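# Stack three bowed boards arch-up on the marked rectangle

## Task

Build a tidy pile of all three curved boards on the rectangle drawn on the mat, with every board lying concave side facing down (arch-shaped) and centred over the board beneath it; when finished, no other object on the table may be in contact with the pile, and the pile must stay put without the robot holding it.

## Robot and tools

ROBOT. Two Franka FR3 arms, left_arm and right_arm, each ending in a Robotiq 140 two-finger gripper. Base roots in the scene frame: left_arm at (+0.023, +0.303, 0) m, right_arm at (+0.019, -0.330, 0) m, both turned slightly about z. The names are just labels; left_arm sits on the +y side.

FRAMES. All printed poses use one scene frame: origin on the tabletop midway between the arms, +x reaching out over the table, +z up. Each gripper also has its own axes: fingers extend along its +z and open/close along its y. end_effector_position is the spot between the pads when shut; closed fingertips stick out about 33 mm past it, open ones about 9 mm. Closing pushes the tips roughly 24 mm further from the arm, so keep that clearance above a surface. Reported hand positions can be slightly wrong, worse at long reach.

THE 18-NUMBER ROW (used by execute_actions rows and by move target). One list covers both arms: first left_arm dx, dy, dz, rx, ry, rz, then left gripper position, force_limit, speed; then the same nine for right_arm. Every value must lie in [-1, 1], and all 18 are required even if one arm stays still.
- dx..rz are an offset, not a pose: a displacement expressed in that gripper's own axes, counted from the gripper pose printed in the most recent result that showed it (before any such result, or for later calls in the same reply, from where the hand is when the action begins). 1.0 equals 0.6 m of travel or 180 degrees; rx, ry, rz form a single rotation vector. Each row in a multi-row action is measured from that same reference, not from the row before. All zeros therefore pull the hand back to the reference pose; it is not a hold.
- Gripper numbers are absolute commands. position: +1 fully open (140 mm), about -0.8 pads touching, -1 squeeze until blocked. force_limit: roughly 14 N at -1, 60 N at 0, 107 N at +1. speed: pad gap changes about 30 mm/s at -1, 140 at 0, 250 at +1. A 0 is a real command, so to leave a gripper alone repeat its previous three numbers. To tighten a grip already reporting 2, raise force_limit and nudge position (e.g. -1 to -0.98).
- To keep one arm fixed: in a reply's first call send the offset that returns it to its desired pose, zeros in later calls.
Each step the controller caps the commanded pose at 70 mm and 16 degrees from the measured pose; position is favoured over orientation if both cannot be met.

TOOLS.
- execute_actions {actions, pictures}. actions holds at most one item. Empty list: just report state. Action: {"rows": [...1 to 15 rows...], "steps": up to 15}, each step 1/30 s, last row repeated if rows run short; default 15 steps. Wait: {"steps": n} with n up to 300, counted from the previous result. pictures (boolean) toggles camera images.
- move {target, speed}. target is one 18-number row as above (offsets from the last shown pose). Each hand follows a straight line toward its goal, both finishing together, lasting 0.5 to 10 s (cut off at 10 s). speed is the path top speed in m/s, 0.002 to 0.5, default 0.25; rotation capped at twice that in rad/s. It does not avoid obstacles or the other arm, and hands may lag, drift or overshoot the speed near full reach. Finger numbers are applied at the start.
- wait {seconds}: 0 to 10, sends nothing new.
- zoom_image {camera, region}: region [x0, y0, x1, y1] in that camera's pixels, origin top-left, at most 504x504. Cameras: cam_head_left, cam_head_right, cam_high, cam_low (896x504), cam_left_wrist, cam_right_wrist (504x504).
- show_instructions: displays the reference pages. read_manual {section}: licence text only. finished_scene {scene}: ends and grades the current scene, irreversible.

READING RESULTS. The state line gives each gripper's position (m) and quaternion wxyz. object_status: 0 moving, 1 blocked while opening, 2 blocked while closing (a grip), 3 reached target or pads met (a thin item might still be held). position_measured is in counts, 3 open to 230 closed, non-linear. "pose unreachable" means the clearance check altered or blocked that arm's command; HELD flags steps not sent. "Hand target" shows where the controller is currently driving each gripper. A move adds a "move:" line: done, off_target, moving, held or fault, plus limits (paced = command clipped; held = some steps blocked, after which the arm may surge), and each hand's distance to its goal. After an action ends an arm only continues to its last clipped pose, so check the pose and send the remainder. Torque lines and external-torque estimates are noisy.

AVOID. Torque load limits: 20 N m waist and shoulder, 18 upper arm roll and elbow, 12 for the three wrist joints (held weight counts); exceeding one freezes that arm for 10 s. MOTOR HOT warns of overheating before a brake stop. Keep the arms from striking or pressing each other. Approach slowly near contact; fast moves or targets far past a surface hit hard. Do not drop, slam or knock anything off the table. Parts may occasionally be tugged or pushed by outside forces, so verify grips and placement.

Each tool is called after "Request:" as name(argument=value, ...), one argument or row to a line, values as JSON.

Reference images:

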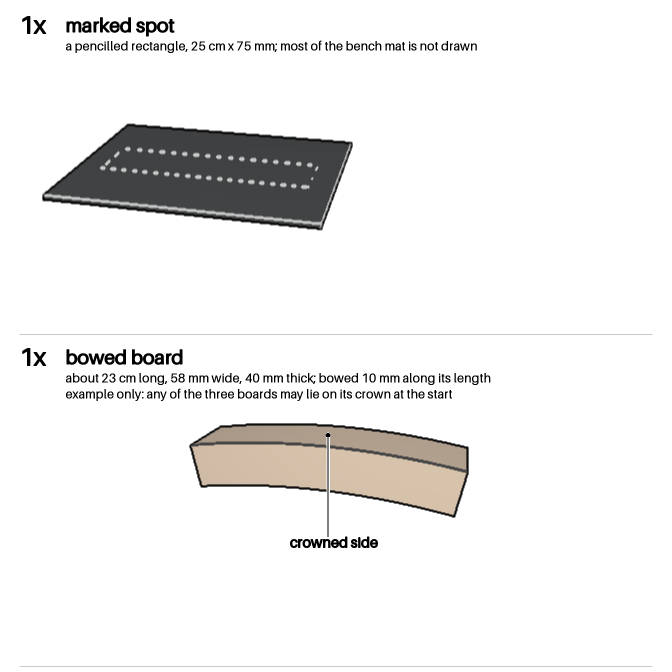

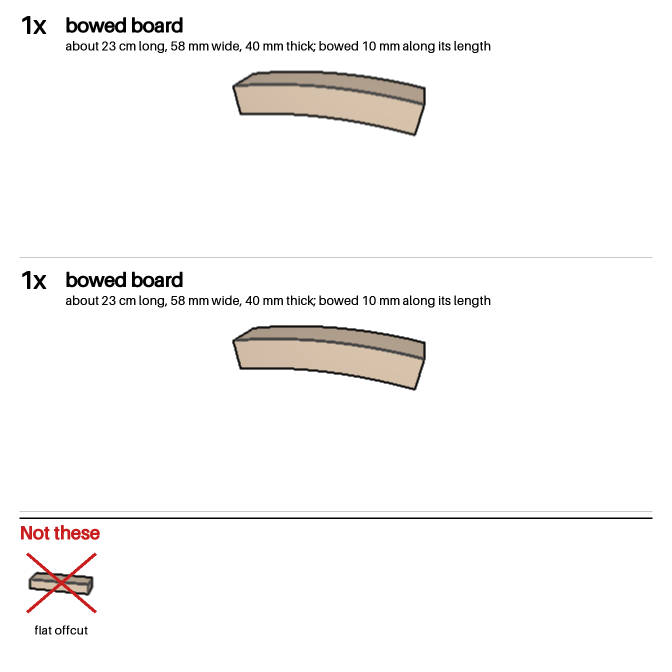

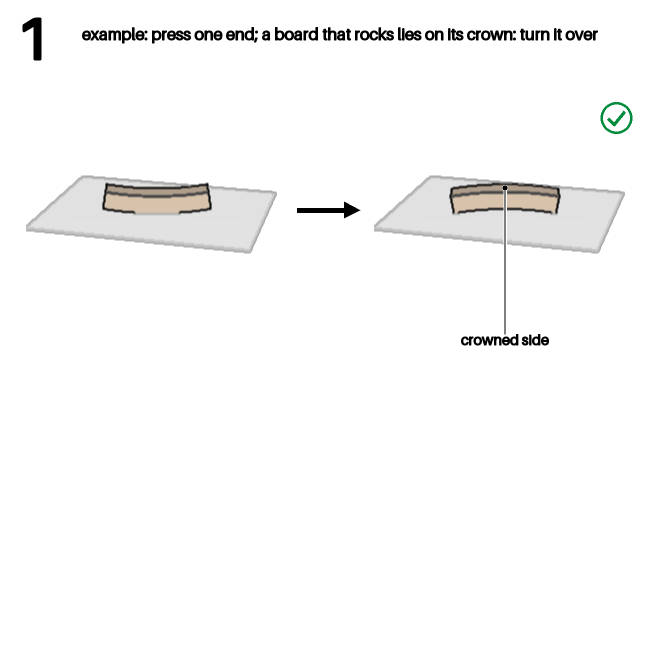

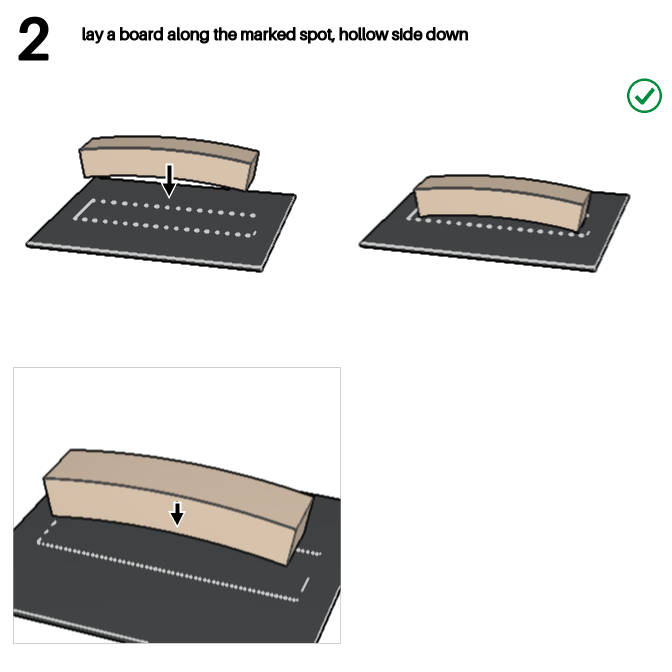

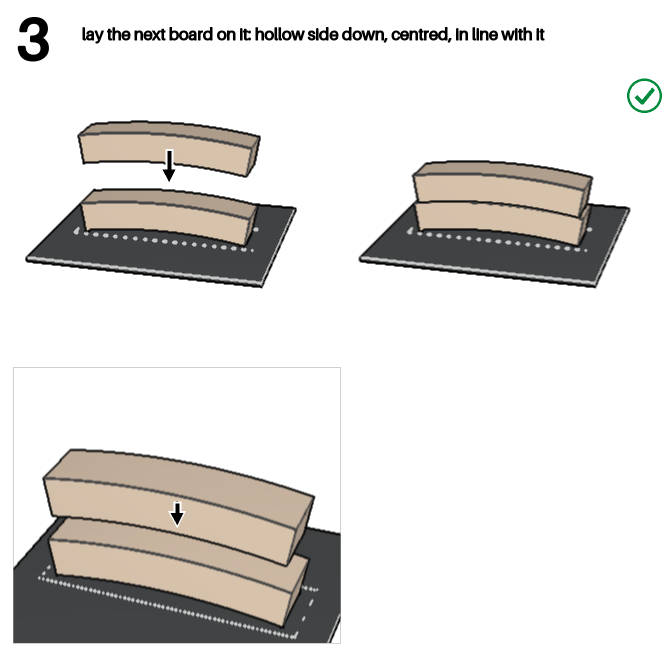

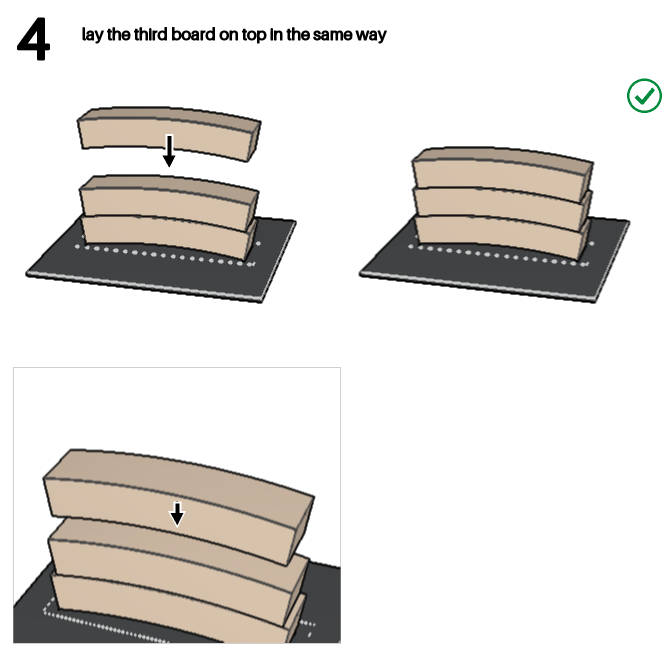

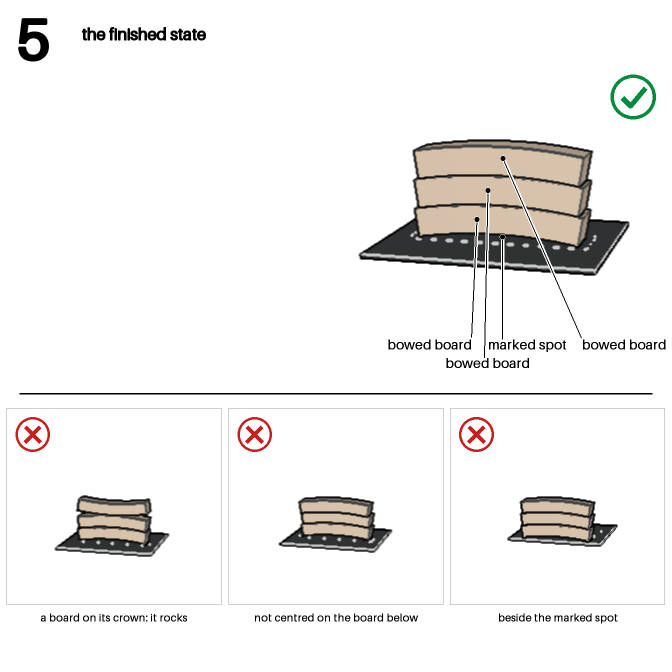

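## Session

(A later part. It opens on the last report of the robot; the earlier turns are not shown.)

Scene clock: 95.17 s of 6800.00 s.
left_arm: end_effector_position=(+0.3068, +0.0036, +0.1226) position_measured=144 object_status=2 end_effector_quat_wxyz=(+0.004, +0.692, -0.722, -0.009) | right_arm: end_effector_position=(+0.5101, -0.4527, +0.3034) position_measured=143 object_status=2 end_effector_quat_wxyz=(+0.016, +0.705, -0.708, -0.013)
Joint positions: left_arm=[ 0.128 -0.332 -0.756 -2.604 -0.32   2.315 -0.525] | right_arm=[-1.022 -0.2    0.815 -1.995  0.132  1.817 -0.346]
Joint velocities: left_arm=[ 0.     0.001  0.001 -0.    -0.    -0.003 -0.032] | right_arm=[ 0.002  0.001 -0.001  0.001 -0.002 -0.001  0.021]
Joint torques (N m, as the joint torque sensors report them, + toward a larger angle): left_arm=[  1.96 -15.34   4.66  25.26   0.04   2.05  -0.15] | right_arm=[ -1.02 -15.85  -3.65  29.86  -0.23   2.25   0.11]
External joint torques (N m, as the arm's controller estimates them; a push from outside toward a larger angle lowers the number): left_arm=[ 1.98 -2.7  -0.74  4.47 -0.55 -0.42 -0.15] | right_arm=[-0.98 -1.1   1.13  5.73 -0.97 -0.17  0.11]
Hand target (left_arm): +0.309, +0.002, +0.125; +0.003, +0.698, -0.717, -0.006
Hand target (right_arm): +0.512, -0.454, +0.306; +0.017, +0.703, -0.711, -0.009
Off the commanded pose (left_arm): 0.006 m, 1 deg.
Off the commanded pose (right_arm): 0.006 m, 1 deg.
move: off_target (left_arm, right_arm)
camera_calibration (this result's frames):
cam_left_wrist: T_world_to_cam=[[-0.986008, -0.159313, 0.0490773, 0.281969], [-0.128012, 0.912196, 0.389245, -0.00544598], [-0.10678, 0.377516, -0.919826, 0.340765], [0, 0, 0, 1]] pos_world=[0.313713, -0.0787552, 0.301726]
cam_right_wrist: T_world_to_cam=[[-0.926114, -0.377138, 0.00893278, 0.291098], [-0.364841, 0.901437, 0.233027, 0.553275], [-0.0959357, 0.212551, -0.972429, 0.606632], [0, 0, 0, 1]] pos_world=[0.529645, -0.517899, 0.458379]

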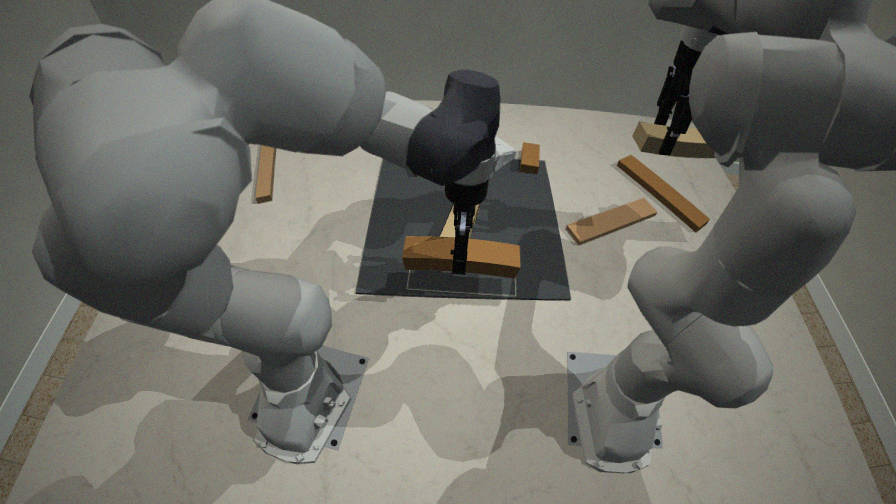

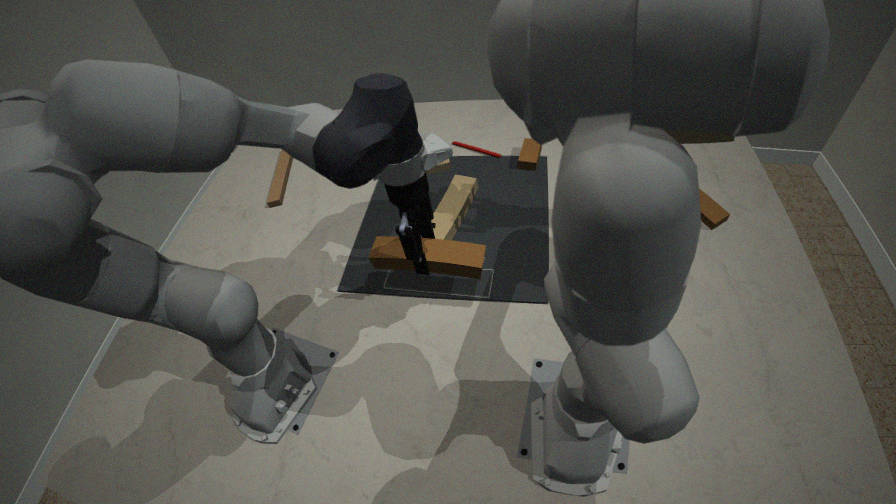

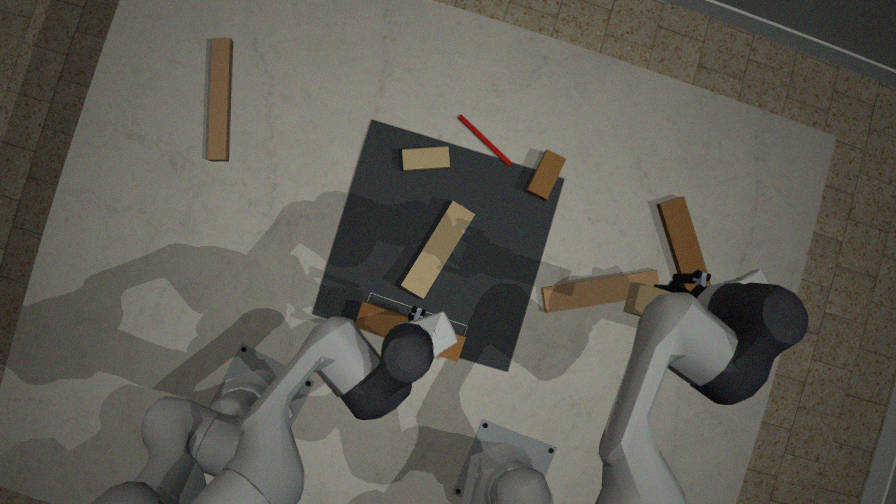

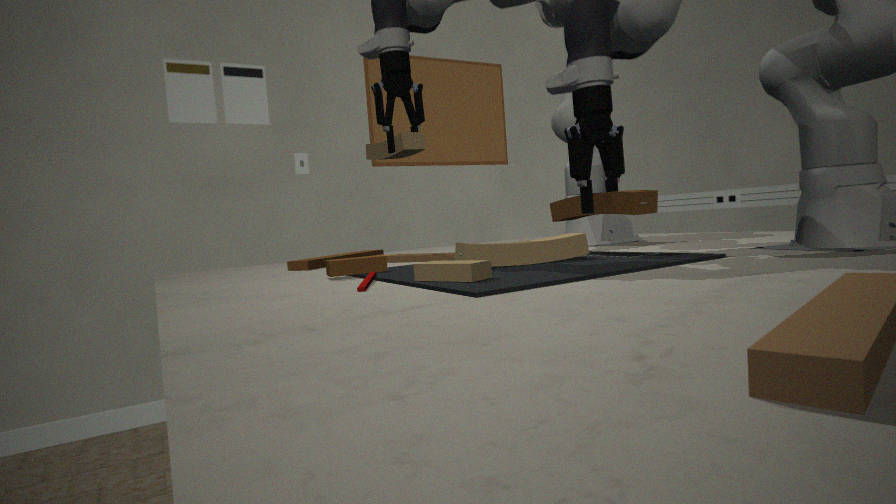

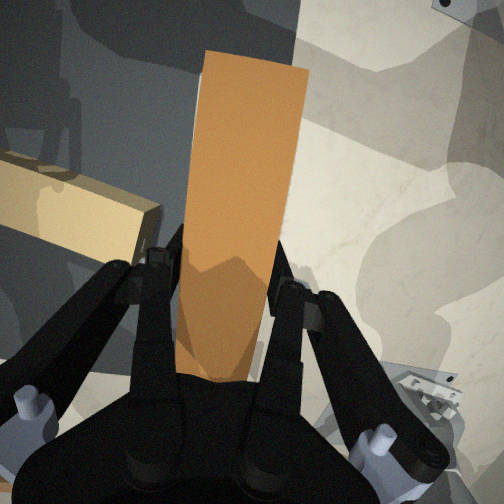

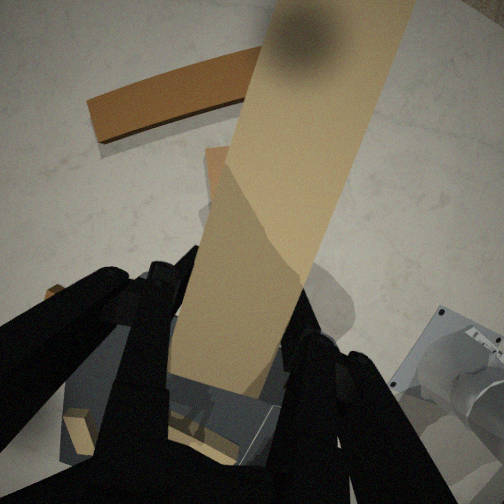

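Request:
move(
  target=[0,-0.006,0.105,0.006,0,0,-1,0.3,0,-0.5,0,-0.08,0.01,-0.5,0.01,-1,0.8,0],
)

Request:
zoom_image(
  camera="cam_head_left",
  region=[380,220,550,320],
)

Request:
zoom_image(
  camera="cam_high",
  region=[340,270,500,380],
)

Scene clock: 105.97 s of 6800.00 s.
left_arm: end_effector_position=(+0.3073, +0.0070, +0.0580) position_measured=144 object_status=2 end_effector_quat_wxyz=(-0.002, +0.690, -0.724, -0.007) | right_arm: end_effector_position=(+0.5165, -0.1545, +0.3487) position_measured=143 object_status=2 end_effector_quat_wxyz=(+0.499, -0.478, +0.531, +0.492)
Joint positions: left_arm=[ 0.206 -0.151 -0.85  -2.668 -0.195  2.545 -0.621] | right_arm=[-0.954  0.143  0.755 -2.272  1.317  1.488 -0.762]
Joint velocities: left_arm=[ 0.    -0.001 -0.001  0.     0.001  0.002 -0.01 ] | right_arm=[ 0.     0.     0.    -0.001  0.002 -0.    -0.027]
Joint torques (N m, as the joint torque sensors report them, + toward a larger angle): left_arm=[  1.55 -14.9    1.99  20.73   0.86   3.13  -0.15] | right_arm=[  0.36 -22.67   4.35  22.01   3.46  -3.1   -0.07]
External joint torques (N m, as the arm's controller estimates them; a push from outside toward a larger angle lowers the number): left_arm=[ 1.59 -0.26 -0.67  2.09  0.42  0.64 -0.15] | right_arm=[ 0.31  0.21  1.13  1.54  1.6  -1.39 -0.05]
Hand target (left_arm): +0.310, +0.005, +0.059; -0.004, +0.692, -0.721, -0.003
Hand target (right_arm): +0.516, -0.152, +0.352; +0.504, -0.479, +0.523, +0.493
Off the commanded pose (left_arm): 0.004 m, 1 deg.
Off the commanded pose (right_arm): 0.004 m, 1 deg.
After step 90, 3.97 s passed at rest.
move: off_target (left_arm, right_arm)
camera_calibration (this result's frames):
cam_left_wrist: T_world_to_cam=[[-0.987285, -0.1547, 0.0365507, 0.287218], [-0.128062, 0.910294, 0.393657, 0.0164648], [-0.0941704, 0.383971, -0.91853, 0.276113], [0, 0, 0, 1]] pos_world=[0.311677, -0.0765748, 0.236639]
cam_right_wrist: T_world_to_cam=[[-0.937208, 0.080388, -0.33938, 0.606959], [-0.348581, -0.183811, 0.919078, -0.139064], [0.0115011, 0.979669, 0.200291, 0.241952], [0, 0, 0, 1]] pos_world=[0.517589, -0.311387, 0.28534]

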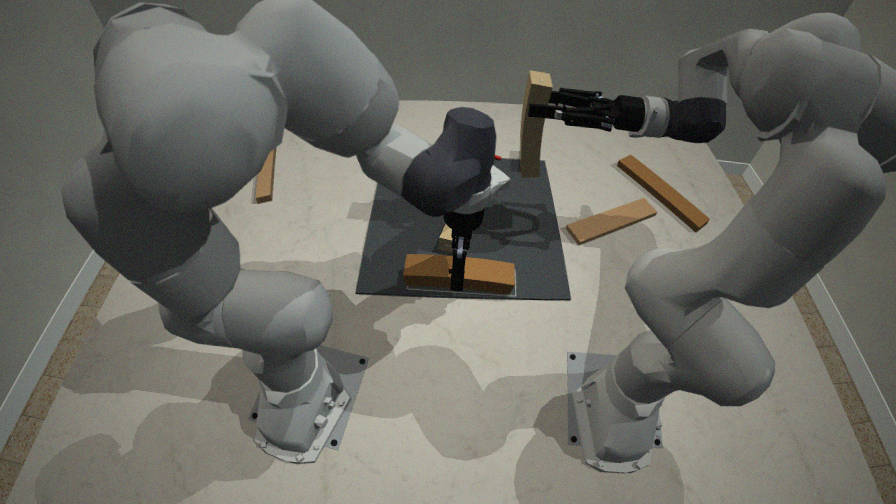

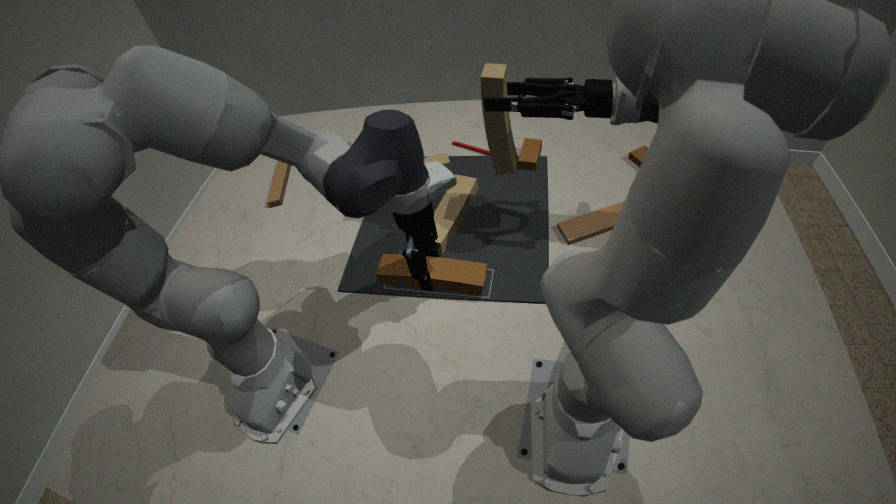

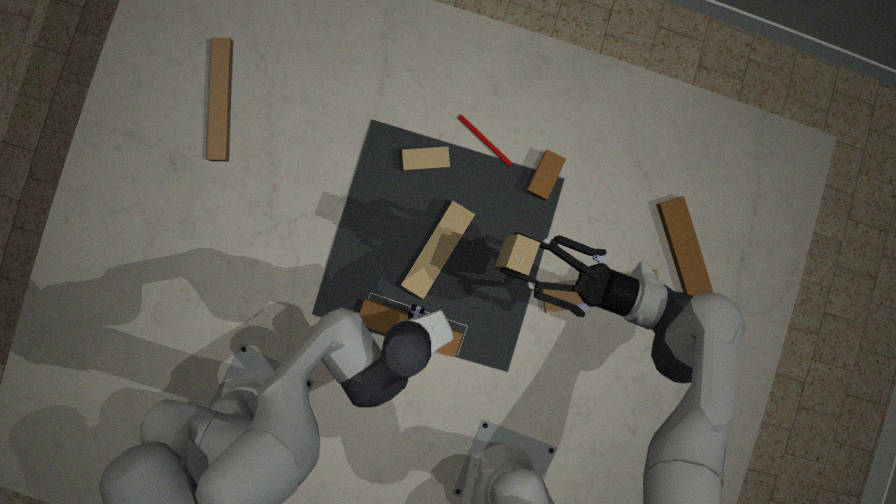

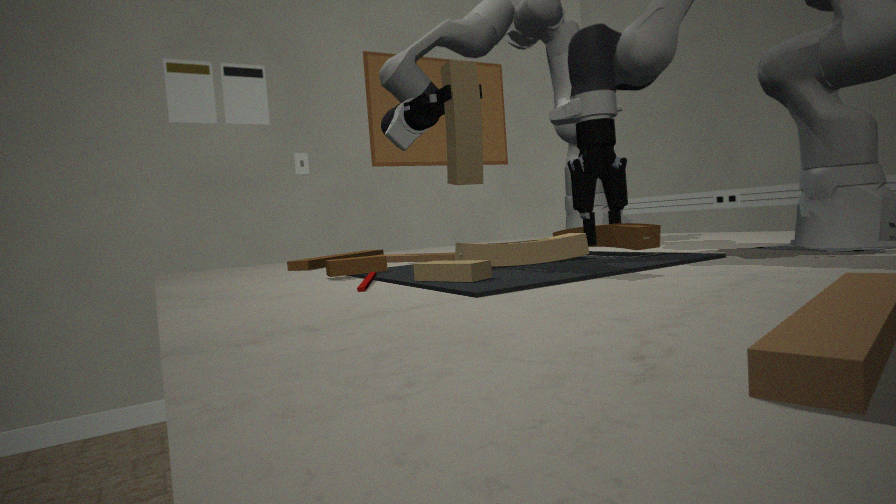

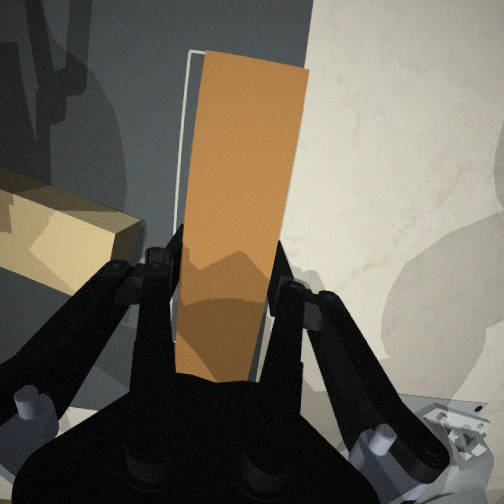

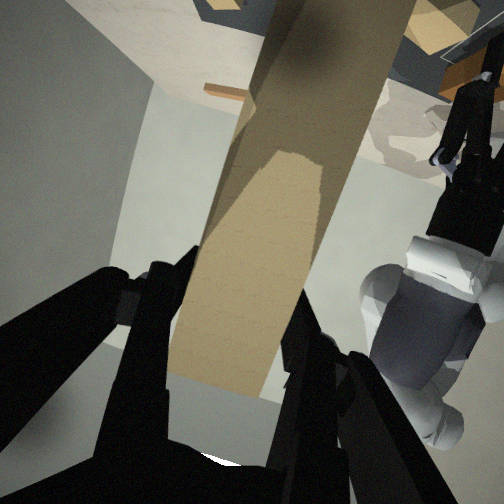

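Region (380, 220, 550, 320) of cam_head_left's 896x504 image, scaled by 2.965, with more detail than that image has; it fills the top 296 rows of this view, and the rest is white.

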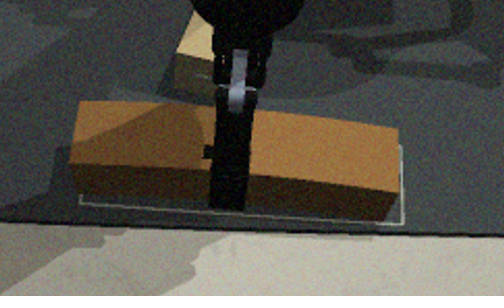

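Region (340, 270, 500, 380) of cam_high's 896x504 image, scaled by 3.150, with more detail than that image has; it fills the top 346 rows of this view, and the rest is white.

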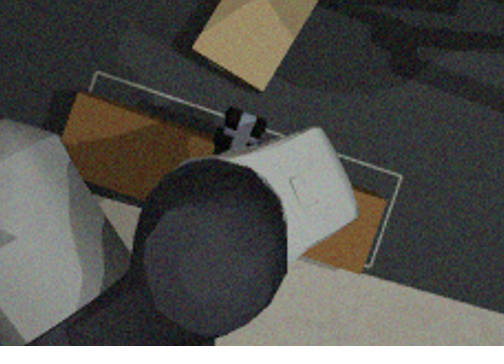

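Request:
move(
  target=[0.013,-0.012,0.006,0.003,0,-0.008,-1,0.3,0,0,0,0,-0.019,-0.006,-0.015,-1,0.8,0],
  speed=0.05,
)

Request:
zoom_image(
  camera="cam_head_left",
  region=[380,220,550,320],
)

Request:
zoom_image(
  camera="cam_high",
  region=[340,270,500,380],
)

Scene clock: 115.10 s of 6800.00 s.
left_arm: end_effector_position=(+0.3099, +0.0018, +0.0524) position_measured=144 object_status=2 end_effector_quat_wxyz=(-0.004, +0.692, -0.722, -0.009) | right_arm: end_effector_position=(+0.5182, -0.1570, +0.3458) position_measured=143 object_status=2 end_effector_quat_wxyz=(-0.499, +0.495, -0.507, -0.499)
Joint positions: left_arm=[ 0.229 -0.106 -0.87  -2.649 -0.133  2.558 -0.677] | right_arm=[-0.944  0.222  0.756 -2.215  1.259  1.485 -0.789]
Joint velocities: left_arm=[ 0.002  0.006 -0.006  0.004  0.022  0.006 -0.04 ] | right_arm=[ 0.001  0.007  0.003  0.008 -0.013 -0.005 -0.013]
Joint torques (N m, as the joint torque sensors report them, + toward a larger angle): left_arm=[  2.25 -15.59   1.32  21.76   0.93   3.31  -0.49] | right_arm=[  0.7  -24.04   6.99  24.85   1.93  -3.24  -0.27]
External joint torques (N m, as the arm's controller estimates them; a push from outside toward a larger angle lowers the number): left_arm=[ 2.18 -0.3  -0.71  3.25  0.51  0.83 -0.48] | right_arm=[ 0.66  1.07  1.97  4.61  0.05 -1.5  -0.24]
Hand target (left_arm): +0.314, -0.001, +0.054; -0.006, +0.699, -0.715, -0.004
Hand target (right_arm): +0.517, -0.154, +0.350; +0.501, -0.500, +0.499, +0.500
Off the commanded pose (left_arm): 0.005 m, 1 deg.
Off the commanded pose (right_arm): 0.004 m, 1 deg.
After step 90, 5.17 s passed at rest.
move: off_target (left_arm, right_arm)
camera_calibration (this result's frames):
cam_left_wrist: T_world_to_cam=[[-0.986506, -0.159671, 0.0362222, 0.288986], [-0.132185, 0.907262, 0.399253, 0.0246792], [-0.096612, 0.389077, -0.916125, 0.273859], [0, 0, 0, 1]] pos_world=[0.314806, -0.0828002, 0.230568]
cam_right_wrist: T_world_to_cam=[[-0.927733, 0.0406826, -0.371022, 0.607477], [-0.370812, -0.213779, 0.903768, -0.124174], [-0.0425489, 0.976035, 0.213415, 0.267908], [0, 0, 0, 1]] pos_world=[0.52893, -0.312747, 0.280436]

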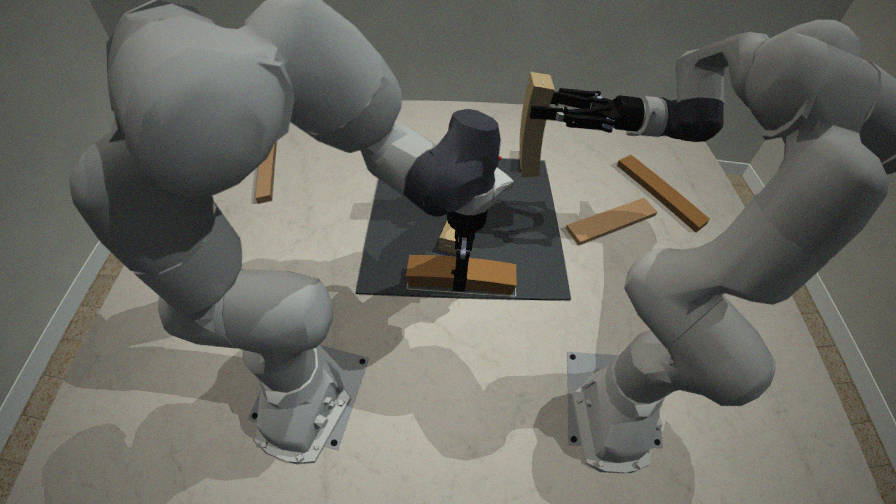

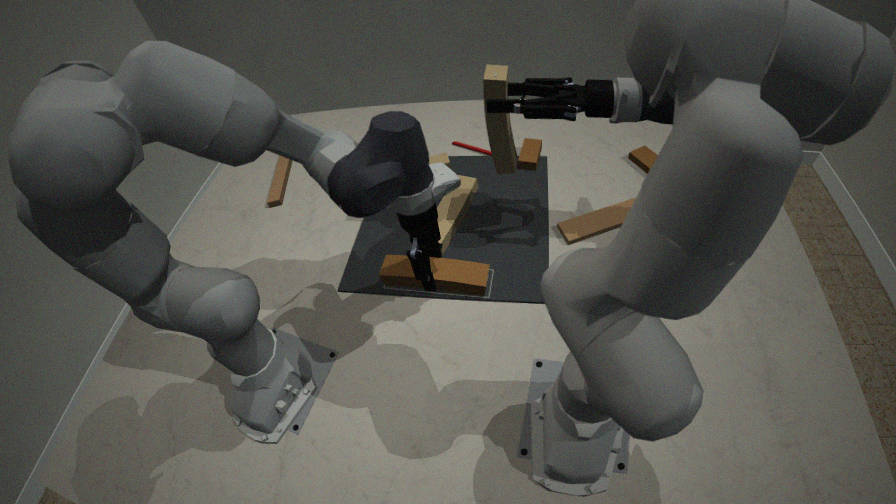

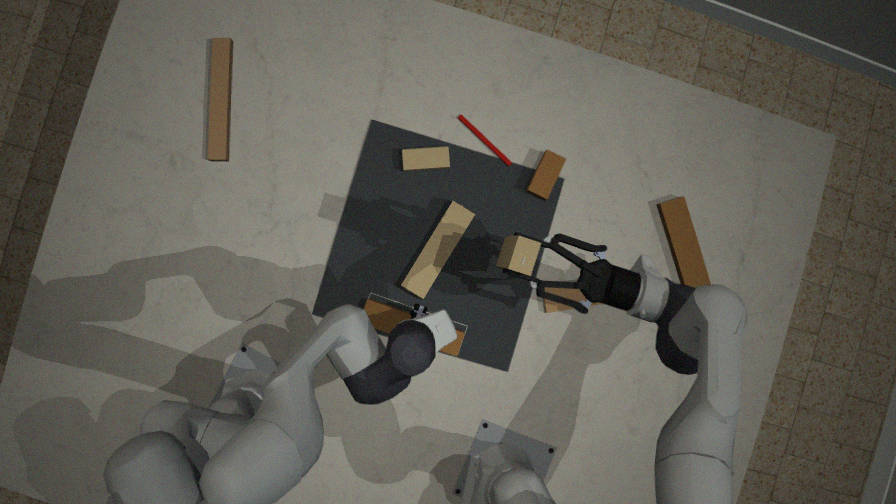

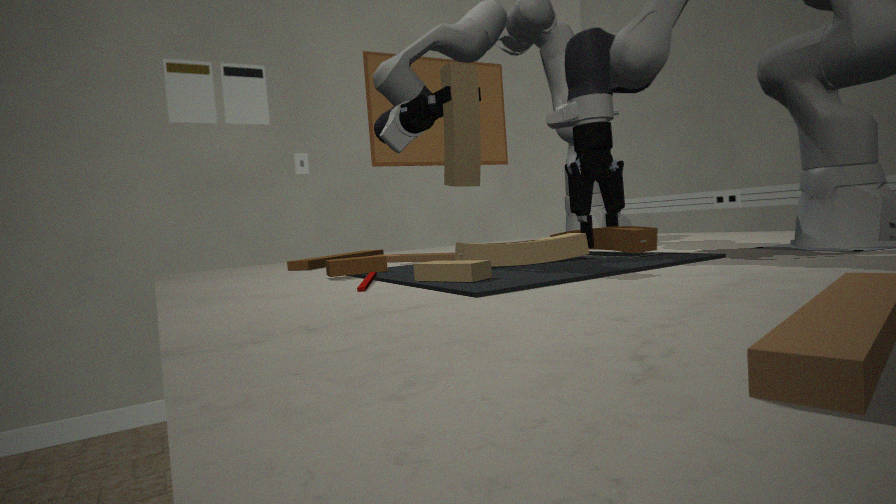

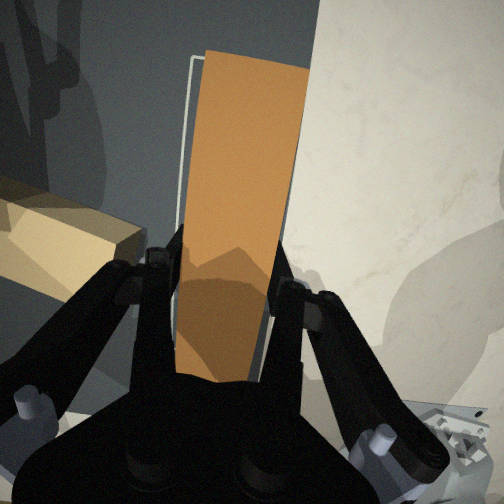

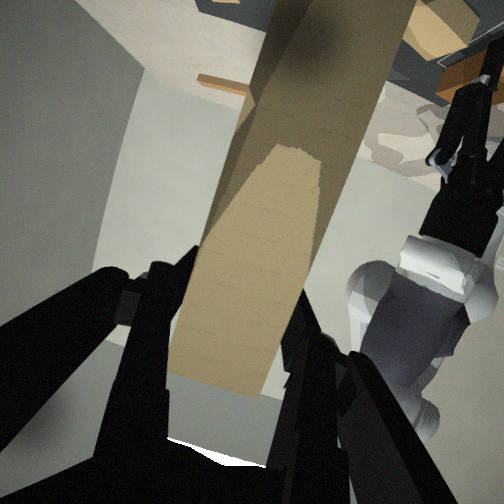

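Region (380, 220, 550, 320) of cam_head_left's 896x504 image, scaled by 2.965, with more detail than that image has; it fills the top 296 rows of this view, and the rest is white.

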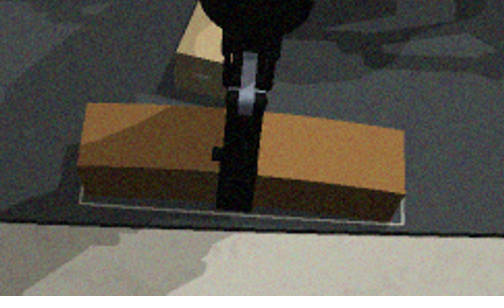

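Region (340, 270, 500, 380) of cam_high's 896x504 image, scaled by 3.150, with more detail than that image has; it fills the top 346 rows of this view, and the rest is white.

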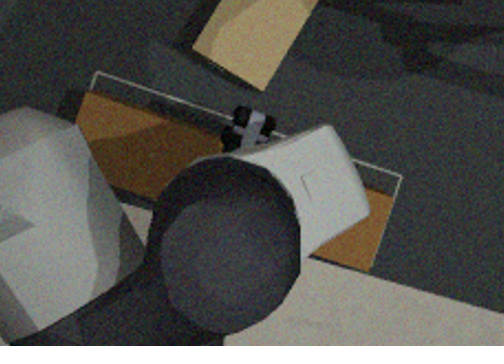

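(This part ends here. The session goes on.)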